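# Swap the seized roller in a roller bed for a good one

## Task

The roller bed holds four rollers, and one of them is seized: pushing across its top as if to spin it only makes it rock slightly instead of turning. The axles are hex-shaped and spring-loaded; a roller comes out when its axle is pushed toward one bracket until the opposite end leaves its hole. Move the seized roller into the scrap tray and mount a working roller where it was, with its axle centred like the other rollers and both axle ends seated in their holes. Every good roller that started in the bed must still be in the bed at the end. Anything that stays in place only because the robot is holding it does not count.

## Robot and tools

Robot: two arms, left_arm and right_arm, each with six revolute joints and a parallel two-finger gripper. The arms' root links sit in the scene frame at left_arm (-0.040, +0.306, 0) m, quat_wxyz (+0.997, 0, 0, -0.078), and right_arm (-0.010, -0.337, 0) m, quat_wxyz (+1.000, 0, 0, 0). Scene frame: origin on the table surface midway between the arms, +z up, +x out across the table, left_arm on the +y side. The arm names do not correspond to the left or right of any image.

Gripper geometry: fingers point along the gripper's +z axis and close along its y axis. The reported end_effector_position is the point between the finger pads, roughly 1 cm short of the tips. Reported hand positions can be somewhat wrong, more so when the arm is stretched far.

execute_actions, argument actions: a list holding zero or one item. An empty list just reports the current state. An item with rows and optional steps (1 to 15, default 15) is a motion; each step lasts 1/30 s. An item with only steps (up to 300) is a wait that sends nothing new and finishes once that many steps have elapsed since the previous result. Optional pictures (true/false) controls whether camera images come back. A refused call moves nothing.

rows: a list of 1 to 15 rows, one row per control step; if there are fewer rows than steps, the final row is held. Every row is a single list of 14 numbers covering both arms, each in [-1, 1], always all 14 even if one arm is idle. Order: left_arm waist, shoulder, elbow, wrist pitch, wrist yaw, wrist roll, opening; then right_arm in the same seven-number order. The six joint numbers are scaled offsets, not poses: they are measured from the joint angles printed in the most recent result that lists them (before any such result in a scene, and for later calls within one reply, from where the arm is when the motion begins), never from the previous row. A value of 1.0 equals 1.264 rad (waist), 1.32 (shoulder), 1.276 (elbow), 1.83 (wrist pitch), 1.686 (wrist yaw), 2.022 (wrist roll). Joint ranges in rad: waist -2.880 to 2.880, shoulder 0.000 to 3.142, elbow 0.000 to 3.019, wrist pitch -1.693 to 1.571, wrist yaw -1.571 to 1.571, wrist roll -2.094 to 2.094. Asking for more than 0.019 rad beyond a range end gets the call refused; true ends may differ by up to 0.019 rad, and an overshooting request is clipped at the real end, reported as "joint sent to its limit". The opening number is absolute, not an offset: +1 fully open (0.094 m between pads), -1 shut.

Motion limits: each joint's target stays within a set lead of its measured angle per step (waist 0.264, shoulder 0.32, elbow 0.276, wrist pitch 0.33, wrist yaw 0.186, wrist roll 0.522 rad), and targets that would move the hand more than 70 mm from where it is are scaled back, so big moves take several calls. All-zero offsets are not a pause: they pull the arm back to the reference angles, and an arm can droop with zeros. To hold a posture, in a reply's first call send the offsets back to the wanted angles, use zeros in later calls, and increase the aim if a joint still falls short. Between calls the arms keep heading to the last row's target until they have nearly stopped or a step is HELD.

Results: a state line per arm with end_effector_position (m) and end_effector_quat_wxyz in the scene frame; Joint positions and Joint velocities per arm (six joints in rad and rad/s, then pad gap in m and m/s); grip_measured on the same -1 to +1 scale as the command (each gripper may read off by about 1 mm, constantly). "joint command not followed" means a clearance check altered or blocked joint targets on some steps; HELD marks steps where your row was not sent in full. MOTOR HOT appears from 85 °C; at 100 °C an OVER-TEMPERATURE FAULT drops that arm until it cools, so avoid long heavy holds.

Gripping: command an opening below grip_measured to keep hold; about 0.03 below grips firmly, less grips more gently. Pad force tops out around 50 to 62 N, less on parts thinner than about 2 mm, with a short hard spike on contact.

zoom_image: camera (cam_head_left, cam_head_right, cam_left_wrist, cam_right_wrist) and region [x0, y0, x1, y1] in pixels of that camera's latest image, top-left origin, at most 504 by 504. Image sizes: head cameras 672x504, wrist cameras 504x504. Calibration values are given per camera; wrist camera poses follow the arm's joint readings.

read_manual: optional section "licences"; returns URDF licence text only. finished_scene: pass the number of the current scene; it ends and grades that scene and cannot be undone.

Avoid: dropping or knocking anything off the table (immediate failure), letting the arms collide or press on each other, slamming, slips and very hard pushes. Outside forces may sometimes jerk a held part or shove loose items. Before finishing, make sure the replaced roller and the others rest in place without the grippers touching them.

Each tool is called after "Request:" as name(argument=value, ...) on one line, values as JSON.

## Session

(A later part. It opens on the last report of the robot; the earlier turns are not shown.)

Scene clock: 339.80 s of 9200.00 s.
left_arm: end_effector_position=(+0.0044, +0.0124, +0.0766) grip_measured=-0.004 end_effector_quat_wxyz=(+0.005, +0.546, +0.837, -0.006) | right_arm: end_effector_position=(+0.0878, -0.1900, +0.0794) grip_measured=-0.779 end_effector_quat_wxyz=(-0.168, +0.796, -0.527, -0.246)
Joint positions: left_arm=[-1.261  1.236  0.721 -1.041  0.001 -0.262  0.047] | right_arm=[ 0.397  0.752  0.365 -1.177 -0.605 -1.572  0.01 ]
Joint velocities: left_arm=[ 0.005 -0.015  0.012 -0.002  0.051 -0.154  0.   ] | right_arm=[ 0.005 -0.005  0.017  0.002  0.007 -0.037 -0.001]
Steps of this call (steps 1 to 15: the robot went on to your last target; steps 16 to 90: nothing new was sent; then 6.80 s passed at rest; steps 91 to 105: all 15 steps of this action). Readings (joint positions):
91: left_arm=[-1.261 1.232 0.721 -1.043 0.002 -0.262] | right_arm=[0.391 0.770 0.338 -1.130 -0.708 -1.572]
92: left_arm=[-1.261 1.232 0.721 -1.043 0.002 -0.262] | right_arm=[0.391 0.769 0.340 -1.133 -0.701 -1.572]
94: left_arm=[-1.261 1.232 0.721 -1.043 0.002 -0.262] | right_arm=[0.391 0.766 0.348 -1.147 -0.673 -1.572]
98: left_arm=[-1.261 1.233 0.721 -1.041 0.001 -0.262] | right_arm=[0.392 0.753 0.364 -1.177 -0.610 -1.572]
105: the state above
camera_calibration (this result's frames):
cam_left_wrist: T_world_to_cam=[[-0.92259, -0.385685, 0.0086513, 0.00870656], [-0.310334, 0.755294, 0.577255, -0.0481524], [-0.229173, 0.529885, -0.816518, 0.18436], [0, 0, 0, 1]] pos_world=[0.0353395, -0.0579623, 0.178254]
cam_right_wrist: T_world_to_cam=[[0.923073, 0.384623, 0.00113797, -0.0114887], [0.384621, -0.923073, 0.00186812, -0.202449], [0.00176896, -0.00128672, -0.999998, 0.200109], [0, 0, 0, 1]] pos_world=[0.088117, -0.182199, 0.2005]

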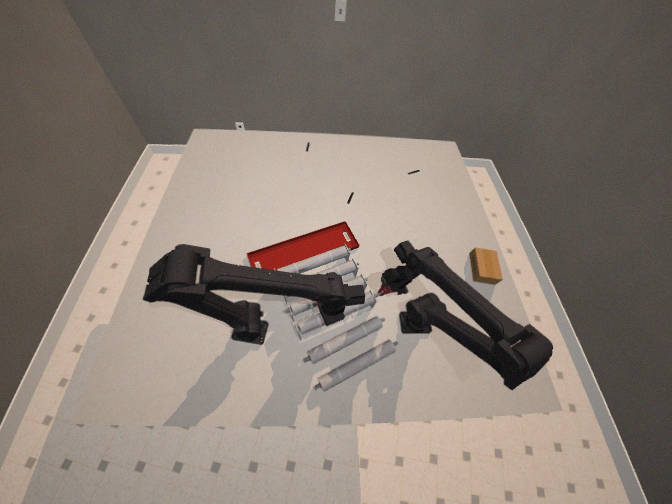

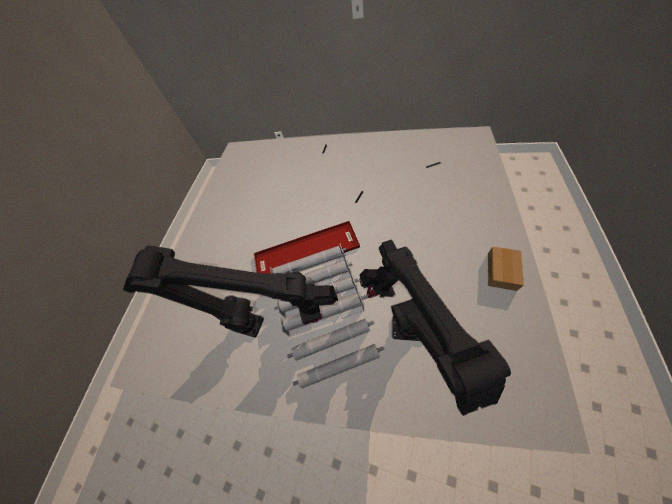

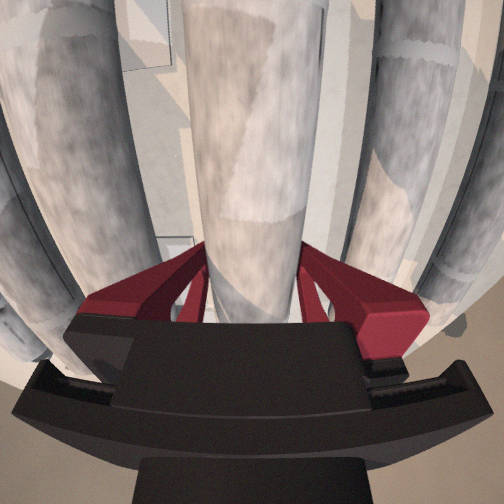

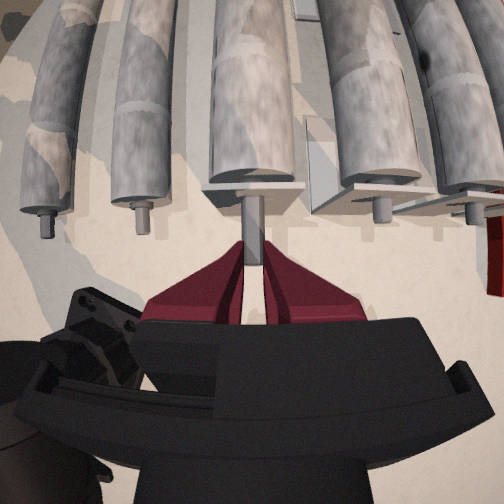

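Request:
execute_actions(actions=[{"rows":[[-0.01,0,0.035,0,0,-0.015,-0.08,-0.01,0,0.02,0,0.04,0,-0.85],[-0.017,0,0.04,0,0,-0.027,-0.08,-0.01,0,0.02,0,0.04,-0.005,-0.85],[-0.024,0.002,0.045,0,0,-0.039,-0.08,-0.01,0,0.02,0.003,0.04,-0.01,-0.85],[-0.031,0.004,0.05,0,0,-0.051,-0.08,-0.01,0,0.02,0.006,0.04,-0.015,-0.85],[-0.038,0.006,0.05,0,0,-0.063,-0.08,-0.01,0,0.02,0.009,0.04,-0.02,-0.85],[-0.045,0.008,0.05,0,0,-0.075,-0.08,-0.01,0,0.02,0.012,0.04,-0.025,-0.85],[-0.052,0.01,0.05,0,0,-0.087,-0.08,-0.01,0,0.02,0.012,0.04,-0.03,-0.85],[-0.06,0.01,0.05,0,0,-0.1,-0.08,-0.01,0,0.02,0.012,0.04,-0.035,-0.85]],"steps":15}])

Scene clock: 361.17 s of 9200.00 s.
left_arm: end_effector_position=(-0.0111, +0.0055, +0.0759) grip_measured=-0.004 end_effector_quat_wxyz=(+0.009, +0.507, +0.862, -0.002) | right_arm: end_effector_position=(+0.0905, -0.1879, +0.0797) grip_measured=-0.779 end_effector_quat_wxyz=(-0.182, +0.813, -0.499, -0.238)
Joint positions: left_arm=[-1.323  1.252  0.732 -1.038 -0.012 -0.416  0.047] | right_arm=[ 0.4    0.752  0.365 -1.16  -0.608 -1.633  0.01 ]
Joint velocities: left_arm=[-0.015 -0.005  0.007 -0.012  0.022 -0.007  0.001] | right_arm=[-0.005 -0.015  0.002 -0.007  0.022 -0.066 -0.001]
Steps of this call (steps 1 to 15: the robot went on to your last target; steps 16 to 90: nothing new was sent; then 17.87 s passed at rest; steps 91 to 105: all 15 steps of this action). Readings (joint positions):
91: left_arm=[-1.261 1.236 0.721 -1.041 0.001 -0.262] | right_arm=[0.397 0.752 0.365 -1.175 -0.606 -1.572]
92: left_arm=[-1.263 1.236 0.721 -1.041 0.000 -0.266] | right_arm=[0.397 0.752 0.365 -1.175 -0.606 -1.572]
94: left_arm=[-1.272 1.237 0.722 -1.041 -0.002 -0.286] | right_arm=[0.397 0.752 0.365 -1.173 -0.606 -1.577]
98: left_arm=[-1.303 1.246 0.728 -1.040 -0.009 -0.360] | right_arm=[0.399 0.752 0.365 -1.165 -0.607 -1.605]
105: the state above
camera_calibration (this result's frames):
cam_left_wrist: T_world_to_cam=[[-0.88289, -0.469578, -0.00145381, -0.00660676], [-0.384894, 0.721888, 0.575095, -0.0478341], [-0.269002, 0.508305, -0.818086, 0.183682], [0, 0, 0, 1]] pos_world=[0.0251667, -0.0619378, 0.177767]
cam_right_wrist: T_world_to_cam=[[0.899883, 0.432934, 0.0527102, -0.0076925], [0.433481, -0.901162, 0.00116667, -0.201797], [0.0480056, 0.021799, -0.998609, 0.200465], [0, 0, 0, 1]] pos_world=[0.0847742, -0.182892, 0.200827]

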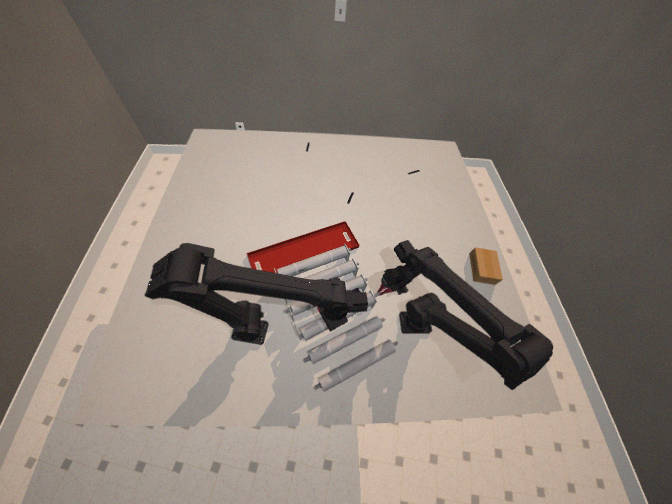

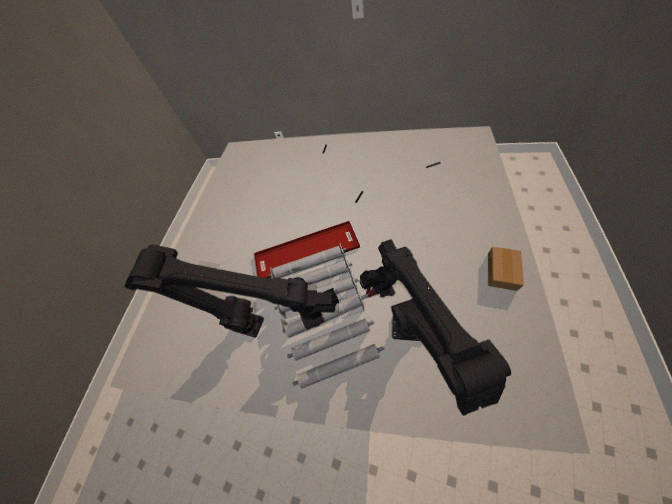

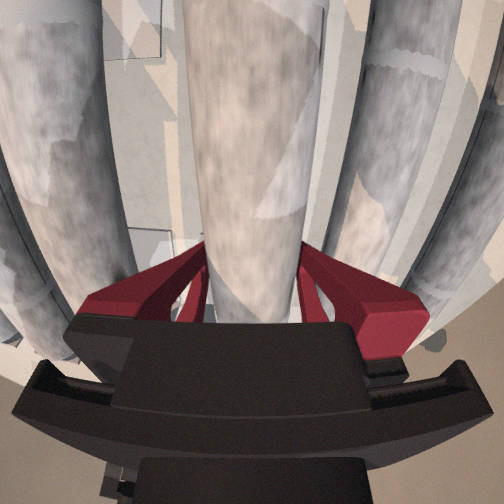

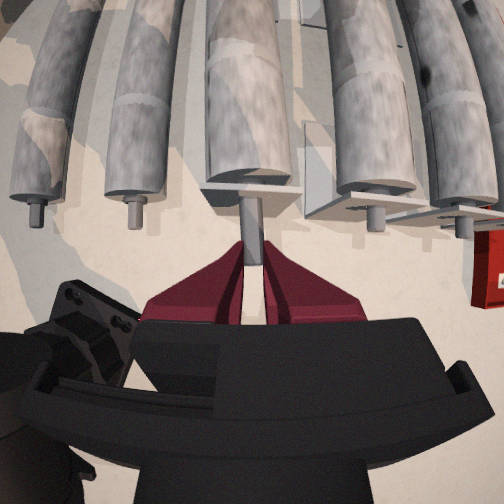

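Request:
execute_actions(actions=[{"rows":[[-0.012,-0.004,0.045,0,0,-0.025,-0.08,-0.01,0.005,0.02,0,0.04,-0.005,-0.85],[-0.018,-0.004,0.05,0,0,-0.036,-0.08,-0.01,0.01,0.025,0,0.04,-0.01,-0.85],[-0.024,-0.002,0.055,0,0,-0.047,-0.08,-0.01,0.015,0.03,0,0.04,-0.015,-0.85],[-0.03,0,0.058,0,0,-0.058,-0.08,-0.01,0.02,0.03,0,0.04,-0.02,-0.85],[-0.036,0.002,0.058,0,0,-0.069,-0.08,-0.01,0.02,0.03,0,0.04,-0.025,-0.85],[-0.043,0.004,0.058,0,0,-0.08,-0.08,-0.01,0.025,0.03,0,0.04,-0.03,-0.85],[-0.05,0.004,0.058,0,0,-0.092,-0.08,-0.01,0.025,0.03,0,0.04,-0.035,-0.85],[-0.057,0.004,0.058,0,0,-0.105,-0.08,-0.01,0.025,0.03,0,0.04,-0.04,-0.85]],"steps":15}])

Scene clock: 369.73 s of 9200.00 s.
left_arm: end_effector_position=(-0.0248, -0.0022, +0.0771) grip_measured=-0.004 end_effector_quat_wxyz=(+0.016, +0.469, +0.883, -0.000) | right_arm: end_effector_position=(+0.0923, -0.1860, +0.0796) grip_measured=-0.779 end_effector_quat_wxyz=(-0.187, +0.831, -0.468, -0.235)
Joint positions: left_arm=[-1.378  1.267  0.748 -1.035 -0.028 -0.557  0.047] | right_arm=[ 0.405  0.776  0.373 -1.154 -0.61  -1.707  0.01 ]
Joint velocities: left_arm=[-0.005 -0.005 -0.022  0.022  0.022 -0.066  0.   ] | right_arm=[-0.005 -0.005  0.017  0.017 -0.051 -0.037  0.001]
Steps of this call (steps 1 to 15: the robot went on to your last target; steps 16 to 90: nothing new was sent; then 5.07 s passed at rest; steps 91 to 105: all 15 steps of this action). Readings (joint positions):
91: left_arm=[-1.324 1.252 0.733 -1.038 -0.014 -0.418] | right_arm=[0.400 0.752 0.365 -1.160 -0.608 -1.636]
92: left_arm=[-1.325 1.252 0.733 -1.038 -0.016 -0.421] | right_arm=[0.401 0.752 0.365 -1.160 -0.608 -1.638]
94: left_arm=[-1.334 1.253 0.735 -1.038 -0.020 -0.439] | right_arm=[0.401 0.755 0.366 -1.159 -0.608 -1.647]
98: left_arm=[-1.361 1.261 0.743 -1.038 -0.026 -0.507] | right_arm=[0.404 0.771 0.371 -1.157 -0.609 -1.679]
105: the state above
camera_calibration (this result's frames):
cam_left_wrist: T_world_to_cam=[[-0.839187, -0.543735, -0.010852, -0.0206806], [-0.453768, 0.689057, 0.565062, -0.0492146], [-0.299766, 0.479117, -0.824977, 0.184607], [0, 0, 0, 1]] pos_world=[0.0156519, -0.0657814, 0.179881]
cam_right_wrist: T_world_to_cam=[[0.867545, 0.489998, 0.0852511, 0.000866039], [0.491592, -0.870822, 0.00260699, -0.200725], [0.0755159, 0.0396471, -0.996356, 0.200832], [0, 0, 0, 1]] pos_world=[0.0827577, -0.183183, 0.200549]

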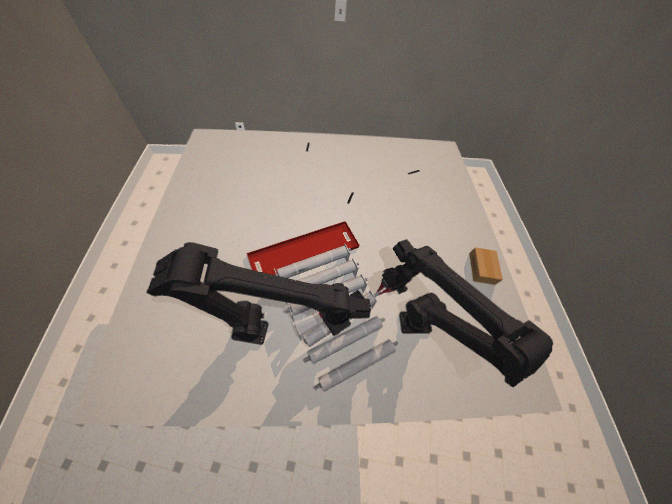

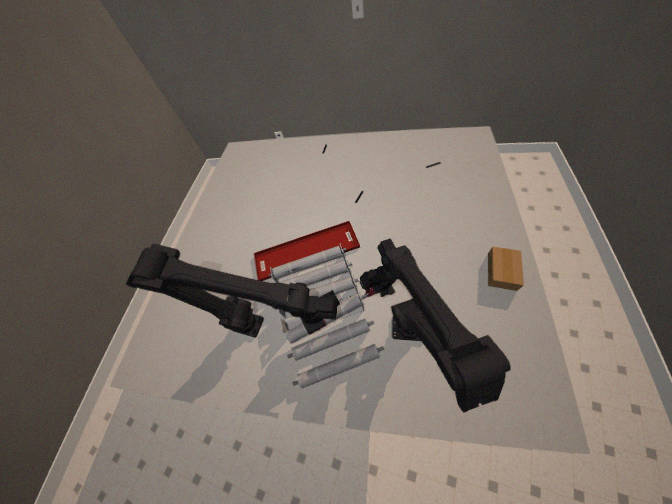

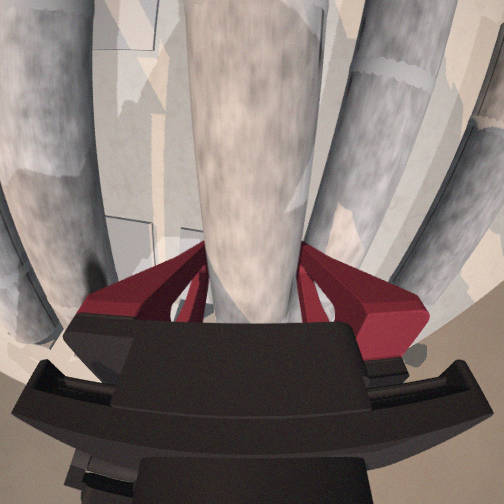

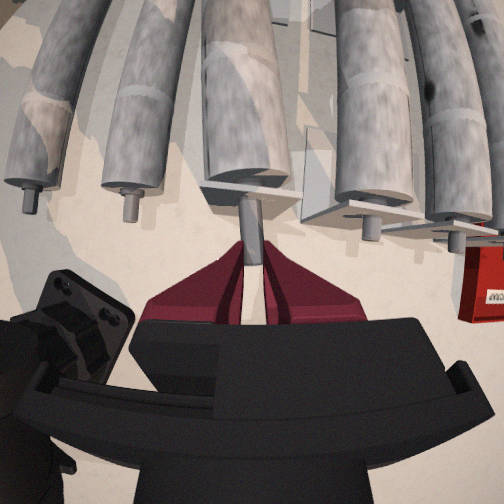

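ψ≈.18. Release the stub gently.

Request:
execute_actions(actions=[{"rows":[[-0.01,-0.01,0.04,0,0.01,-0.03,-0.08,0,0,0.01,0,0.03,0,-0.8],[-0.01,-0.01,0.04,0,0.01,-0.03,-0.08,0,0,0.01,0,0.02,0,-0.785],[-0.01,-0.01,0.04,0,0.01,-0.03,-0.08,0,0,0.01,0,0.01,0,-0.775],[-0.01,-0.01,0.04,0,0.01,-0.03,-0.08,0,0,0.01,0,0,0,-0.765],[-0.01,-0.01,0.04,0,0.01,-0.03,-0.08,0,0,0.01,0,0,0,-0.75],[-0.01,-0.01,0.04,0,0.01,-0.03,-0.08,0,0,0.01,0,0,0,-0.7],[-0.01,-0.01,0.04,0,0.01,-0.03,-0.08,0,0,0.01,0,0,0,-0.4]],"steps":15}])

Scene clock: 382.90 s of 9200.00 s.
left_arm: end_effector_position=(-0.0301, -0.0026, +0.0766) grip_measured=-0.004 end_effector_quat_wxyz=(+0.008, +0.460, +0.888, -0.005) | right_arm: end_effector_position=(+0.0923, -0.1852, +0.0798) grip_measured=-0.402 end_effector_quat_wxyz=(-0.189, +0.833, -0.465, -0.235)
Joint positions: left_arm=[-1.385  1.268  0.748 -1.034 -0.01  -0.586  0.047] | right_arm=[ 0.408  0.776  0.373 -1.151 -0.612 -1.711  0.028]
Joint velocities: left_arm=[-0.015 -0.005  0.002  0.002 -0.007 -0.037 -0.001] | right_arm=[-0.005 -0.005 -0.002  0.007  0.007 -0.007 -0.001]
Steps of this call (steps 1 to 15: the robot went on to your last target; steps 16 to 90: nothing new was sent; then 9.67 s passed at rest; steps 91 to 105: all 15 steps of this action). Readings (joint positions):
91: left_arm=[-1.378 1.267 0.748 -1.035 -0.028 -0.558] | right_arm=[0.406 0.776 0.373 -1.153 -0.612 -1.711]
92: left_arm=[-1.378 1.267 0.748 -1.035 -0.027 -0.559] | right_arm=[0.408 0.776 0.373 -1.153 -0.612 -1.711]
94: left_arm=[-1.378 1.267 0.748 -1.034 -0.025 -0.561] | right_arm=[0.408 0.776 0.373 -1.152 -0.620 -1.711]
98: left_arm=[-1.380 1.267 0.748 -1.034 -0.010 -0.573] | right_arm=[0.408 0.776 0.373 -1.151 -0.614 -1.711]
105: the state above
camera_calibration (this result's frames):
cam_left_wrist: T_world_to_cam=[[-0.827393, -0.561602, 0.00489983, -0.026256], [-0.457975, 0.679722, 0.57292, -0.0518285], [-0.325083, 0.471786, -0.819597, 0.181603], [0, 0, 0, 1]] pos_world=[0.0135761, -0.0651944, 0.178664]
cam_right_wrist: T_world_to_cam=[[0.864534, 0.494434, 0.0900924, 0.001176], [0.496383, -0.868103, 0.000886785, -0.199832], [0.078648, 0.0439537, -0.995933, 0.201509], [0, 0, 0, 1]] pos_world=[0.0823284, -0.182913, 0.200761]

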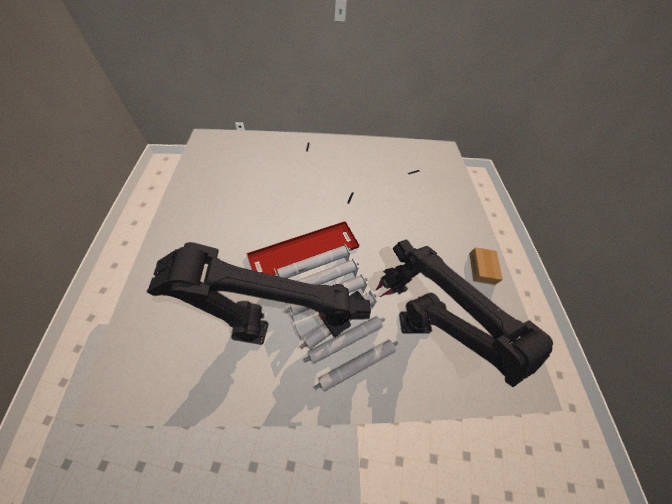

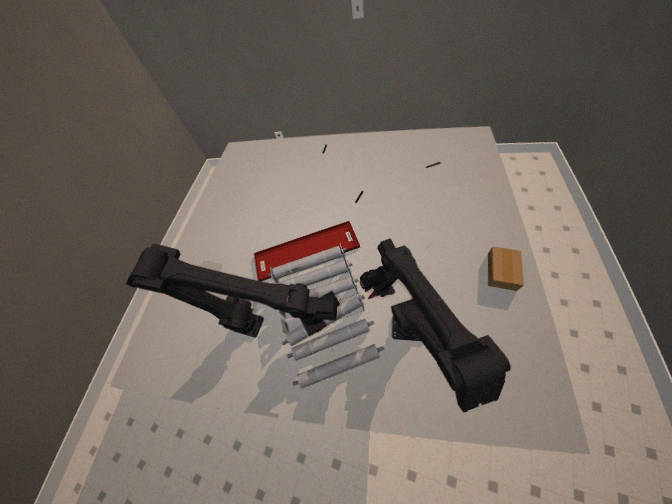

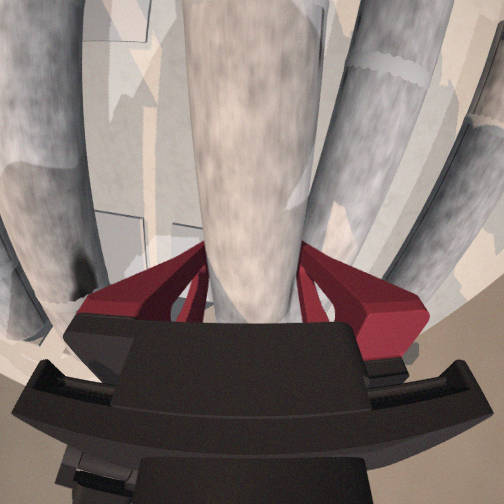

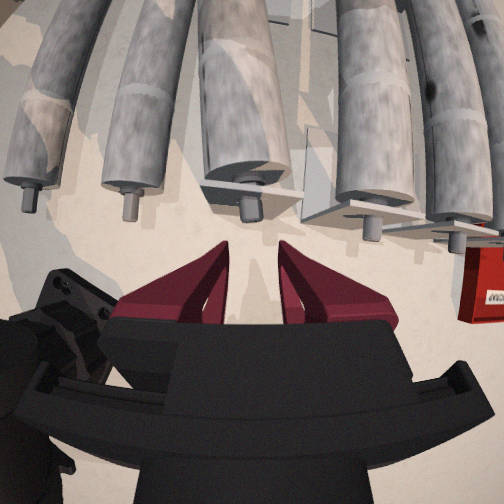

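Request:
execute_actions(actions=[{"rows":[[-0.007,-0.018,0.02,-0.006,0,-0.012,-0.08,0,0.005,0.01,0,0,0,-0.4],[-0.011,-0.023,0.014,-0.008,0,-0.015,-0.08,0,0.005,0.01,0,0,0,-0.4],[-0.015,-0.028,0.01,-0.009,0,-0.017,-0.08,0,0.005,0.01,0,0,0,-0.4],[-0.019,-0.033,0.006,-0.01,0,-0.02,-0.08,0,0.005,0.01,0,0,0,-0.4],[-0.023,-0.038,0.002,-0.011,0,-0.022,-0.08,0,0.005,0.01,0,0,0,-0.4],[-0.027,-0.043,-0.002,-0.012,0,-0.025,-0.08,0,0.005,0.01,0,0,0,-0.4],[-0.031,-0.048,-0.006,-0.013,0,-0.027,-0.08,0,0.005,0.01,0,0,0,-0.4],[-0.035,-0.053,-0.01,-0.014,0,-0.03,-0.08,0,0.005,0.01,0,0,0,-0.4],[-0.039,-0.058,-0.014,-0.015,0,-0.032,-0.08,0,0.005,0.01,0,0,0,-0.4],[-0.043,-0.063,-0.018,-0.016,0,-0.035,-0.08,0,0.005,0.01,0,0,0,-0.4]],"steps":15}])

Scene clock: 396.23 s of 9200.00 s.
left_arm: end_effector_position=(-0.0446, +0.0196, +0.0742) grip_measured=-0.004 end_effector_quat_wxyz=(+0.003, +0.461, +0.887, +0.004) | right_arm: end_effector_position=(+0.0923, -0.1852, +0.0798) grip_measured=-0.402 end_effector_quat_wxyz=(-0.189, +0.833, -0.465, -0.235)
Joint positions: left_arm=[-1.433  1.222  0.703 -1.055 -0.009 -0.631  0.047] | right_arm=[ 0.408  0.776  0.373 -1.151 -0.612 -1.711  0.028]
Joint velocities: left_arm=[-0.093 -0.015 -0.164 -0.115  0.051  0.007 -0.   ] | right_arm=[-0.005  0.005  0.007 -0.007  0.037  0.022  0.001]
Steps of this call (steps 1 to 15: the robot went on to your last target; steps 16 to 90: nothing new was sent; then 9.83 s passed at rest; steps 91 to 105: all 15 steps of this action). Readings (joint positions):
91: left_arm=[-1.385 1.268 0.748 -1.034 -0.010 -0.586] | right_arm=[0.408 0.776 0.373 -1.151 -0.612 -1.711]
92: left_arm=[-1.386 1.268 0.748 -1.034 -0.010 -0.587] | right_arm=[0.408 0.776 0.373 -1.151 -0.612 -1.711]
94: left_arm=[-1.389 1.268 0.748 -1.035 -0.011 -0.592] | right_arm=[0.408 0.776 0.373 -1.151 -0.612 -1.711]
98: left_arm=[-1.399 1.255 0.743 -1.035 -0.021 -0.603] | right_arm=[0.408 0.776 0.373 -1.151 -0.612 -1.711]
105: the state above
camera_calibration (this result's frames):
cam_left_wrist: T_world_to_cam=[[-0.828681, -0.559698, -0.00513846, -0.0251397], [-0.455542, 0.669078, 0.58721, -0.0729568], [-0.325222, 0.488951, -0.809418, 0.163367], [0, 0, 0, 1]] pos_world=[-0.000936998, -0.0451354, 0.174944]
cam_right_wrist: T_world_to_cam=[[0.864534, 0.494434, 0.0900924, 0.001176], [0.496383, -0.868103, 0.000886785, -0.199832], [0.078648, 0.0439537, -0.995933, 0.201509], [0, 0, 0, 1]] pos_world=[0.0823284, -0.182913, 0.200761]

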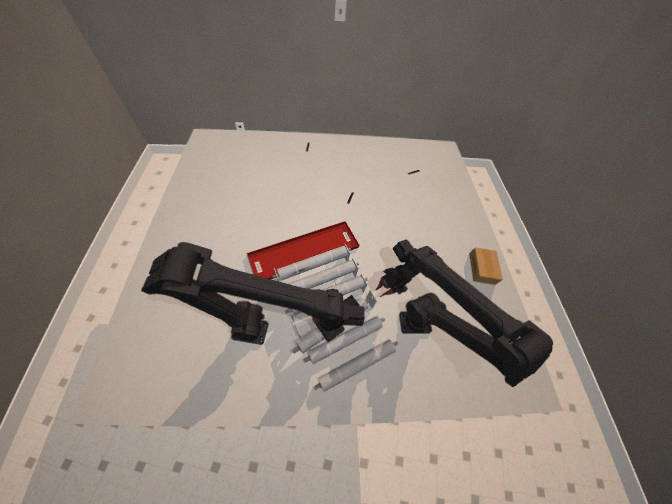

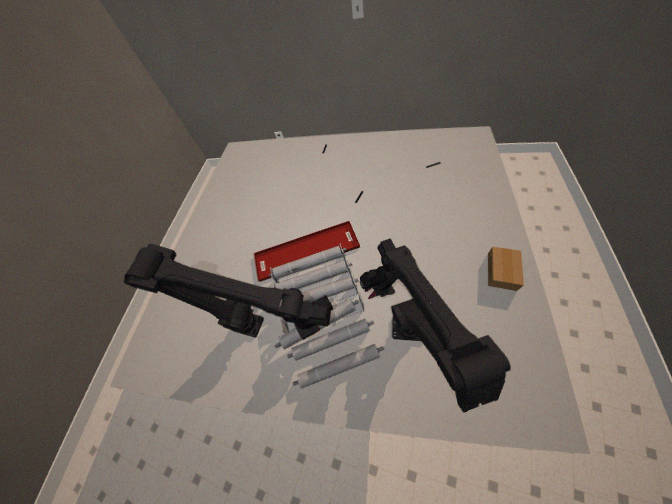

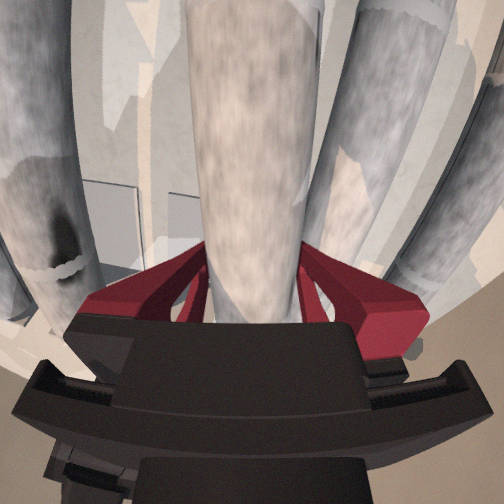

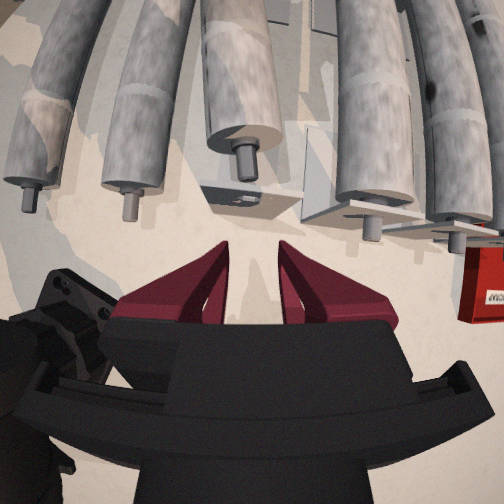

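Request:
execute_actions(actions=[{"rows":[[0,-0.035,0.05,-0.01,0,0,-0.08,-0.03,0.005,0.03,0,0,0,-0.4],[0,-0.043,0.062,-0.022,0,0,-0.08,-0.06,0.005,0.04,0,0,0.01,-0.4],[0,-0.05,0.074,-0.035,0,0,-0.08,-0.1,0.005,0.05,0,0,0.02,-0.4],[0,-0.057,0.086,-0.048,0,0,-0.08,-0.14,0.005,0.06,0,0,0.03,-0.4],[0,-0.064,0.098,-0.06,0,0,-0.08,-0.18,0.005,0.07,0,0,0.04,-0.4],[0,-0.071,0.11,-0.073,0,0,-0.08,-0.22,0.005,0.07,0,0,0.05,-0.4],[0,-0.078,0.122,-0.086,0,0,-0.08,-0.26,0.005,0.07,0,0,0.06,-0.4],[0,-0.085,0.134,-0.099,0,0,-0.08,-0.3,0.005,0.07,0,0,0.07,-0.4],[0,-0.092,0.146,-0.112,0,0,-0.08,-0.33,0.005,0.07,0,0,0.075,-0.4],[0,-0.099,0.158,-0.125,0,0,-0.08,-0.36,0.005,0.07,0,0,0.075,-0.4],[0,-0.105,0.17,-0.138,0,0,-0.08,-0.38,0.005,0.07,0,0,0.075,-0.4],[0,-0.11,0.18,-0.146,0,0,-0.08,-0.4,0.005,0.07,0,0,0.075,-0.4]],"steps":15}], pictures=false)

Request:
execute_actions(actions=[{"steps":15}])

Scene clock: 407.10 s of 9200.00 s.
left_arm: end_effector_position=(-0.0456, +0.0208, +0.1554) grip_measured=-0.004 end_effector_quat_wxyz=(+0.003, +0.458, +0.889, +0.002) | right_arm: end_effector_position=(+0.1691, -0.2551, +0.0967) grip_measured=-0.402 end_effector_quat_wxyz=(-0.245, +0.653, -0.694, -0.178)
Joint positions: left_arm=[-1.436  1.117  0.854 -1.308 -0.007 -0.64   0.047] | right_arm=[-0.097  0.776  0.419 -1.151 -0.613 -1.587  0.028]
Joint velocities: left_arm=[-0.005 -0.259  0.271 -0.129  0.022 -0.066  0.001] | right_arm=[-0.054 -0.015  0.017 -0.002  0.007  0.125  0.001]
Steps of this call (steps 1 to 30: the robot went on to your last target; steps 31 to 90: nothing new was sent; then 7.37 s passed at rest; steps 91 to 105: all 15 steps of this action). Readings (joint positions):
91: left_arm=[-1.436 1.222 0.693 -1.062 -0.008 -0.640] | right_arm=[0.405 0.776 0.373 -1.151 -0.612 -1.711]
92: left_arm=[-1.436 1.222 0.694 -1.068 -0.008 -0.640] | right_arm=[0.394 0.776 0.373 -1.151 -0.613 -1.710]
94: left_arm=[-1.436 1.219 0.706 -1.099 -0.008 -0.640] | right_arm=[0.335 0.776 0.375 -1.151 -0.613 -1.698]
98: left_arm=[-1.436 1.191 0.751 -1.184 -0.007 -0.640] | right_arm=[0.125 0.776 0.403 -1.151 -0.613 -1.647]
105: the state above

Scene clock: 407.60 s of 9200.00 s.
left_arm: end_effector_position=(-0.0457, +0.0193, +0.1647) grip_measured=-0.004 end_effector_quat_wxyz=(+0.008, +0.458, +0.889, -0.007) | right_arm: end_effector_position=(+0.1691, -0.2551, +0.0967) grip_measured=-0.402 end_effector_quat_wxyz=(-0.244, +0.648, -0.698, -0.180)
Joint positions: left_arm=[-1.436  1.101  0.867 -1.318 -0.007 -0.64   0.047] | right_arm=[-0.097  0.776  0.419 -1.151 -0.613 -1.573  0.028]
Joint velocities: left_arm=[-0.015  0.005  0.032  0.007 -0.051  0.022 -0.001] | right_arm=[-0.005 -0.005 -0.002  0.002  0.051 -0.022 -0.   ]
Steps of this call (steps 1 to 15: the robot went on to your last target). Readings (joint positions):
1: left_arm=[-1.436 1.110 0.861 -1.310 -0.007 -0.640] | right_arm=[-0.097 0.776 0.419 -1.151 -0.613 -1.584]
2: left_arm=[-1.436 1.105 0.865 -1.312 -0.007 -0.640] | right_arm=[-0.097 0.776 0.419 -1.151 -0.613 -1.582]
4: left_arm=[-1.436 1.101 0.867 -1.312 -0.007 -0.640] | right_arm=[-0.097 0.776 0.419 -1.151 -0.613 -1.579]
8: left_arm=[-1.436 1.101 0.867 -1.318 -0.007 -0.640] | right_arm=[-0.097 0.776 0.419 -1.151 -0.613 -1.575]
15: the state above
camera_calibration (this result's frames):
cam_left_wrist: T_world_to_cam=[[-0.825251, -0.564683, 0.00966765, -0.0278885], [-0.458456, 0.679807, 0.572433, -0.124265], [-0.329816, 0.467969, -0.819894, 0.23834], [0, 0, 0, 1]] pos_world=[-0.00137699, -0.0428075, 0.266817]
cam_right_wrist: T_world_to_cam=[[0.993554, -0.0975959, 0.0576624, -0.201876], [-0.0974019, -0.995226, -0.00617248, -0.229917], [0.0579896, 0.000516262, -0.998317, 0.20795], [0, 0, 0, 1]] pos_world=[0.166121, -0.248629, 0.217821]

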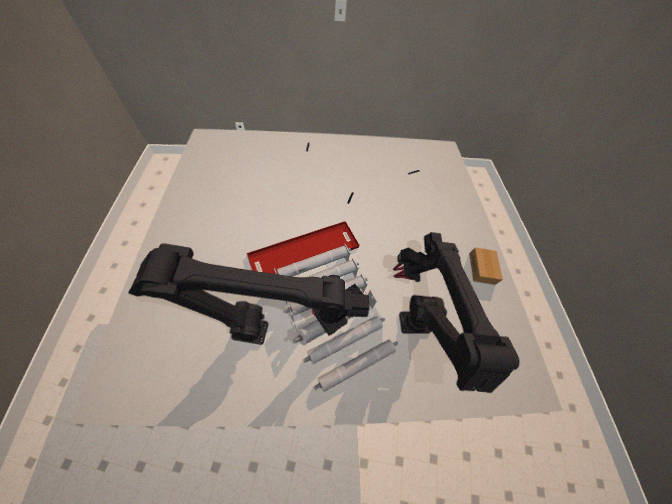

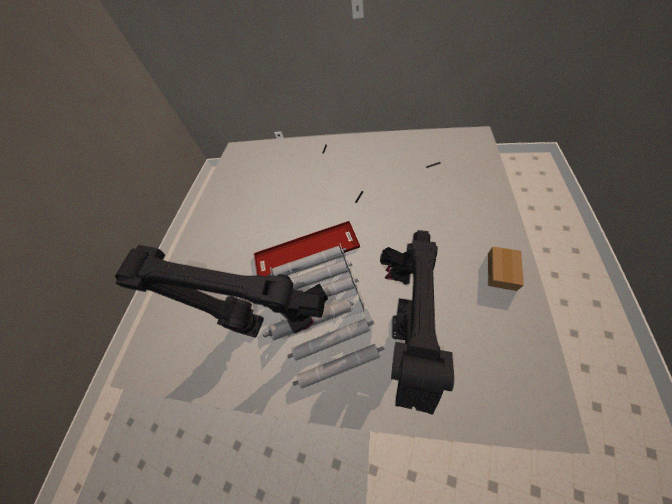

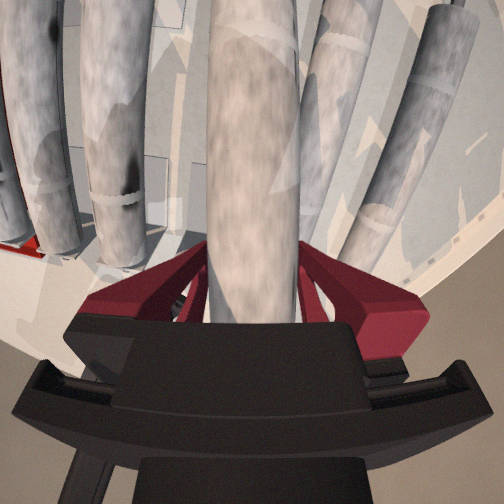

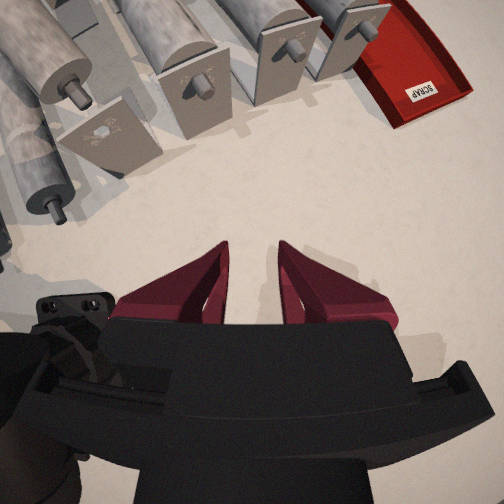

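Request:
execute_actions(actions=[{"rows":[[0,-0.02,0.04,0,0,0,-0.2,0,0.005,0.01,0,0,0,-0.4]],"steps":5}])

Scene clock: 411.40 s of 9200.00 s.
left_arm: end_effector_position=(-0.0457, +0.0193, +0.1647) grip_measured=-0.004 end_effector_quat_wxyz=(+0.008, +0.458, +0.889, -0.007) | right_arm: end_effector_position=(+0.1691, -0.2551, +0.0967) grip_measured=-0.402 end_effector_quat_wxyz=(-0.244, +0.648, -0.699, -0.180)
Joint positions: left_arm=[-1.436  1.101  0.867 -1.318 -0.007 -0.64   0.047] | right_arm=[-0.097  0.776  0.419 -1.151 -0.613 -1.573  0.028]
Joint velocities: left_arm=[-0.005 -0.005 -0.022 -0.012  0.081  0.022  0.001] | right_arm=[-0.015 -0.005 -0.017  0.002 -0.051  0.081  0.001]
Steps of this call (steps 1 to 15: the robot went on to your last target; steps 16 to 90: nothing new was sent; then 0.63 s passed at rest; steps 91 to 95: all 5 steps of this action). Readings (joint positions):
91: left_arm=[-1.436 1.101 0.867 -1.318 -0.007 -0.640] | right_arm=[-0.097 0.776 0.419 -1.151 -0.613 -1.573]
92: left_arm=[-1.436 1.101 0.867 -1.318 -0.007 -0.640] | right_arm=[-0.097 0.776 0.419 -1.151 -0.613 -1.573]
94: left_arm=[-1.436 1.101 0.867 -1.318 -0.007 -0.640] | right_arm=[-0.097 0.776 0.419 -1.151 -0.613 -1.573]
95: the state above
camera_calibration (this result's frames):
cam_left_wrist: T_world_to_cam=[[-0.825251, -0.564683, 0.00966765, -0.0278885], [-0.458456, 0.679807, 0.572433, -0.124265], [-0.329816, 0.467969, -0.819894, 0.23834], [0, 0, 0, 1]] pos_world=[-0.00137699, -0.0428075, 0.266817]
cam_right_wrist: T_world_to_cam=[[0.993536, -0.0979076, 0.0574432, -0.201931], [-0.0977131, -0.995195, -0.00619197, -0.229855], [0.0577735, 0.000538989, -0.99833, 0.207993], [0, 0, 0, 1]] pos_world=[0.166149, -0.248633, 0.217822]

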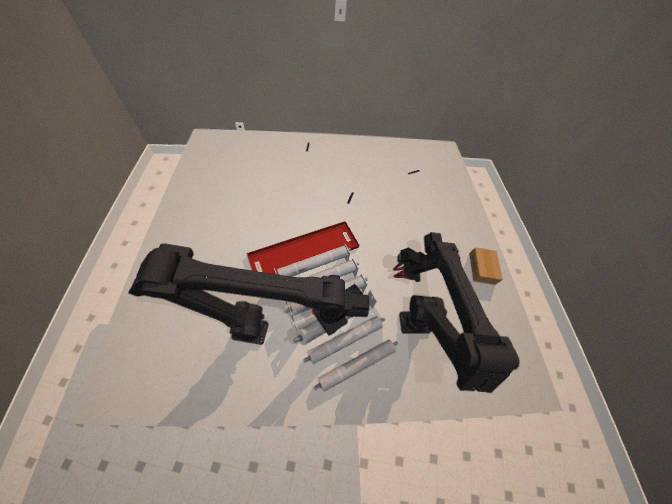

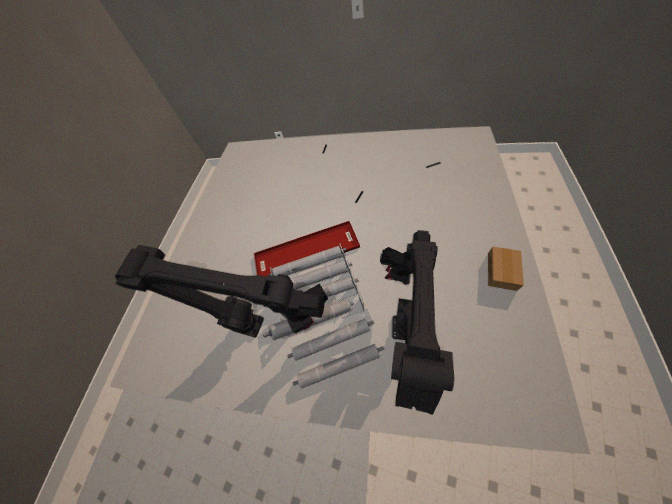

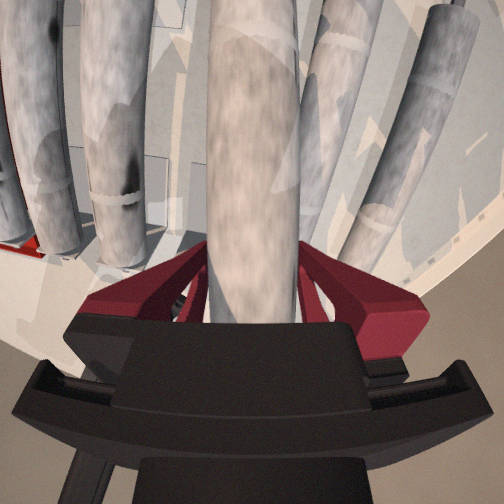

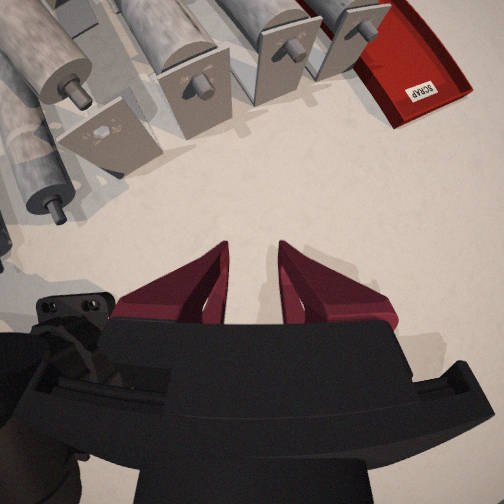

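Request:
execute_actions(actions=[{"rows":[[0,-0.02,0.05,-0.004,0,0,-0.2,0,0.005,0.01,0,0,0,-0.4],[0,-0.02,0.054,-0.008,0,0,-0.2,0,0.005,0.01,0,0,0,-0.4],[0,-0.02,0.059,-0.012,0,0,-0.2,0,0.005,0.01,0,0,0,-0.4],[0,-0.02,0.065,-0.017,0,0,-0.2,0,0.005,0.01,0,0,0,-0.4],[0,-0.02,0.072,-0.022,0,0,-0.2,0,0.005,0.01,0,0,0,-0.4],[0,-0.02,0.079,-0.027,0,0,-0.2,0,0.005,0.01,0,0,0,-0.4],[0,-0.02,0.086,-0.032,0,0,-0.2,0,0.005,0.01,0,0,0,-0.4],[0,-0.02,0.093,-0.037,0,0,-0.2,0,0.005,0.01,0,0,0,-0.4],[0,-0.02,0.1,-0.042,0,0,-0.2,0,0.005,0.01,0,0,0,-0.4],[0,-0.02,0.107,-0.047,0,0,-0.2,0,0.005,0.01,0,0,0,-0.4],[0,-0.02,0.114,-0.052,0,0,-0.2,0,0.005,0.01,0,0,0,-0.4],[0,-0.02,0.121,-0.057,0,0,-0.2,0,0.005,0.01,0,0,0,-0.4],[0,-0.02,0.128,-0.062,0,0,-0.2,0,0.005,0.01,0,0,0,-0.4],[0,-0.02,0.135,-0.067,0,0,-0.2,0,0.005,0.01,0,0,0,-0.4],[0,-0.02,0.142,-0.072,0,0,-0.2,0,0.005,0.01,0,0,0,-0.4]]}], pictures=false)

Request:
execute_actions(actions=[{"rows":[[0,-0.02,0.065,-0.01,0,0,-0.2,0,0,0.01,0,0,0,-0.4],[0,-0.02,0.072,-0.012,0,0,-0.2,0,0,0.01,0,0,0,-0.4],[0,-0.02,0.079,-0.014,0,0,-0.2,0,0,0.01,0,0,0,-0.4],[0,-0.02,0.086,-0.016,0,0,-0.2,0,0,0.01,0,0,0,-0.4],[0,-0.02,0.093,-0.018,0,0,-0.2,0,0,0.01,0,0,0,-0.4],[0,-0.02,0.1,-0.02,0,0,-0.2,0,0,0.01,0,0,0,-0.4],[0,-0.02,0.107,-0.022,0,0,-0.2,0,0,0.01,0,0,0,-0.4],[0,-0.02,0.114,-0.024,0,0,-0.2,0,0,0.01,0,0,0,-0.4],[0,-0.02,0.121,-0.026,0,0,-0.2,0,0,0.01,0,0,0,-0.4],[0,-0.02,0.128,-0.028,0,0,-0.2,0,0,0.01,0,0,0,-0.4],[0,-0.02,0.135,-0.03,0,0,-0.2,0,0,0.01,0,0,0,-0.4],[0,-0.02,0.142,-0.032,0,0,-0.2,0,0,0.01,0,0,0,-0.4],[0,-0.02,0.149,-0.034,0,0,-0.2,0,0,0.01,0,0,0,-0.4],[0,-0.02,0.155,-0.036,0,0,-0.2,0,0,0.01,0,0,0,-0.4],[0,-0.02,0.16,-0.038,0,0,-0.2,0,0,0.01,0,0,0,-0.4]]}], pictures=false)

Request:
execute_actions(actions=[{"steps":10}])

Scene clock: 440.87 s of 9200.00 s.
left_arm: end_effector_position=(-0.0457, +0.0211, +0.1938) grip_measured=-0.004 end_effector_quat_wxyz=(+0.001, +0.458, +0.889, +0.007) | right_arm: end_effector_position=(+0.1691, -0.2551, +0.0967) grip_measured=-0.402 end_effector_quat_wxyz=(-0.244, +0.648, -0.699, -0.180)
Joint positions: left_arm=[-1.436  1.101  0.945 -1.427 -0.007 -0.64   0.047] | right_arm=[-0.097  0.776  0.419 -1.151 -0.613 -1.573  0.028]
Joint velocities: left_arm=[-0.005 -0.005  0.33  -0.232 -0.022 -0.007 -0.   ] | right_arm=[-0.024 -0.005  0.007 -0.007  0.037 -0.022  0.   ]
Steps of this call (steps 1 to 15: the robot went on to your last target; steps 16 to 90: nothing new was sent; then 25.97 s passed at rest; steps 91 to 105: all 15 steps of this action). Readings (joint positions):
91: left_arm=[-1.436 1.101 0.867 -1.318 -0.007 -0.640] | right_arm=[-0.097 0.776 0.419 -1.151 -0.613 -1.573]
92: left_arm=[-1.436 1.101 0.867 -1.320 -0.007 -0.640] | right_arm=[-0.097 0.776 0.419 -1.151 -0.613 -1.573]
94: left_arm=[-1.436 1.101 0.867 -1.329 -0.007 -0.640] | right_arm=[-0.097 0.776 0.419 -1.151 -0.613 -1.573]
98: left_arm=[-1.436 1.101 0.877 -1.365 -0.007 -0.640] | right_arm=[-0.097 0.776 0.419 -1.151 -0.613 -1.573]
105: the state above

Scene clock: 441.37 s of 9200.00 s.
left_arm: end_effector_position=(-0.0461, +0.0062, +0.2326) grip_measured=-0.004 end_effector_quat_wxyz=(+0.010, +0.458, +0.889, -0.013) | right_arm: end_effector_position=(+0.1691, -0.2551, +0.0967) grip_measured=-0.402 end_effector_quat_wxyz=(-0.244, +0.648, -0.699, -0.180)
Joint positions: left_arm=[-1.436  1.101  1.047 -1.484 -0.007 -0.64   0.047] | right_arm=[-0.097  0.776  0.419 -1.151 -0.613 -1.573  0.028]
Joint velocities: left_arm=[-0.015 -0.015  0.291 -0.085 -0.051 -0.066 -0.001] | right_arm=[-0.015  0.005 -0.007  0.002  0.037 -0.022  0.   ]
Steps of this call (steps 1 to 15: all 15 steps of this action). Readings (joint positions):
1: left_arm=[-1.436 1.101 0.954 -1.432 -0.007 -0.640] | right_arm=[-0.097 0.776 0.419 -1.151 -0.613 -1.573]
2: left_arm=[-1.436 1.101 0.960 -1.434 -0.007 -0.640] | right_arm=[-0.097 0.776 0.419 -1.151 -0.613 -1.573]
4: left_arm=[-1.436 1.101 0.967 -1.439 -0.007 -0.640] | right_arm=[-0.097 0.776 0.419 -1.151 -0.613 -1.573]
8: left_arm=[-1.436 1.101 0.982 -1.459 -0.007 -0.640] | right_arm=[-0.097 0.776 0.419 -1.151 -0.613 -1.573]
15: the state above

Scene clock: 441.70 s of 9200.00 s.
left_arm: end_effector_position=(-0.0462, +0.0017, +0.2422) grip_measured=-0.004 end_effector_quat_wxyz=(+0.014, +0.458, +0.889, -0.021) | right_arm: end_effector_position=(+0.1691, -0.2551, +0.0967) grip_measured=-0.402 end_effector_quat_wxyz=(-0.244, +0.648, -0.699, -0.180)
Joint positions: left_arm=[-1.436  1.101  1.072 -1.493 -0.006 -0.64   0.047] | right_arm=[-0.097  0.776  0.419 -1.151 -0.613 -1.573  0.028]
Joint velocities: left_arm=[ 0.005 -0.005 -0.042  0.012 -0.022  0.007 -0.001] | right_arm=[-0.005  0.015 -0.017 -0.007  0.007  0.037  0.002]
Steps of this call (steps 1 to 10: the robot went on to your last target). Readings (joint positions):
1: left_arm=[-1.436 1.101 1.056 -1.487 -0.007 -0.640] | right_arm=[-0.097 0.776 0.419 -1.151 -0.613 -1.573]
2: left_arm=[-1.436 1.101 1.063 -1.488 -0.007 -0.640] | right_arm=[-0.097 0.776 0.419 -1.151 -0.613 -1.573]
4: left_arm=[-1.436 1.101 1.071 -1.488 -0.007 -0.640] | right_arm=[-0.097 0.776 0.419 -1.151 -0.613 -1.573]
8: left_arm=[-1.436 1.101 1.072 -1.491 -0.007 -0.640] | right_arm=[-0.097 0.776 0.419 -1.151 -0.613 -1.573]
10: the state above
camera_calibration (this result's frames):
cam_left_wrist: T_world_to_cam=[[-0.82524, -0.564092, 0.0279147, -0.0434291], [-0.457427, 0.696549, 0.552792, -0.15222], [-0.33127, 0.443417, -0.832851, 0.313039], [0, 0, 0, 1]] pos_world=[-0.00176844, -0.0572764, 0.346073]
cam_right_wrist: T_world_to_cam=[[0.993536, -0.0979076, 0.0574432, -0.201931], [-0.0977131, -0.995195, -0.00619197, -0.229855], [0.0577735, 0.000538989, -0.99833, 0.207993], [0, 0, 0, 1]] pos_world=[0.166149, -0.248633, 0.217822]

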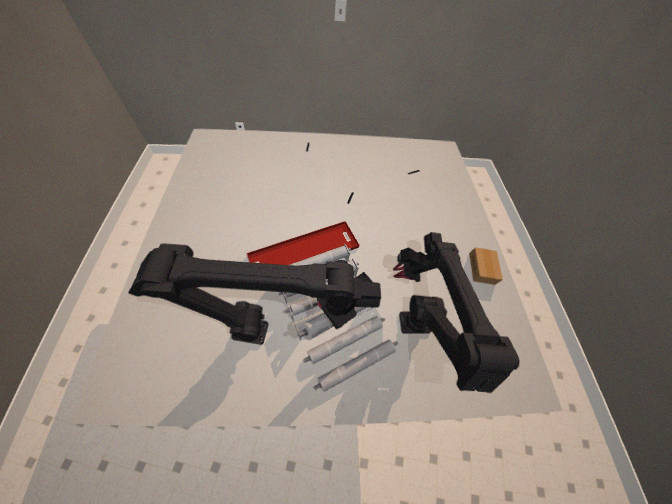

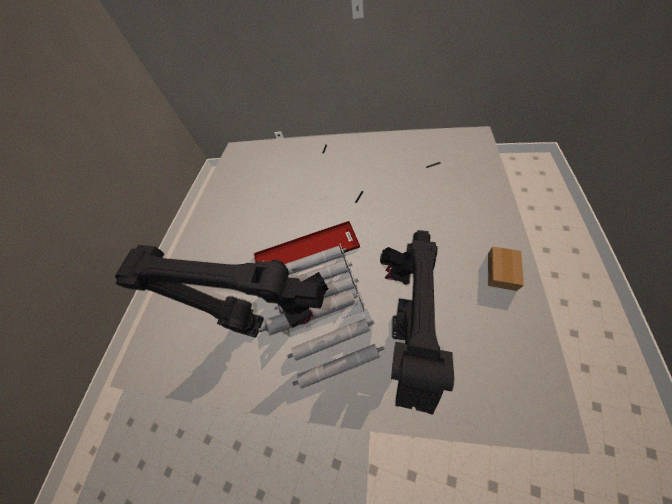

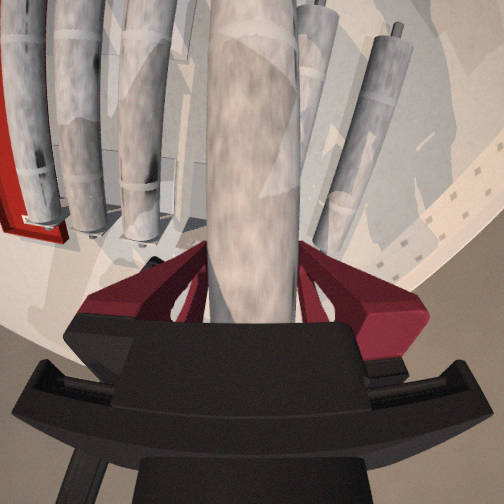

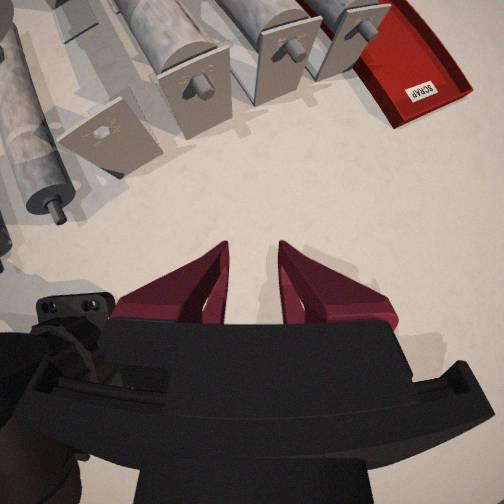

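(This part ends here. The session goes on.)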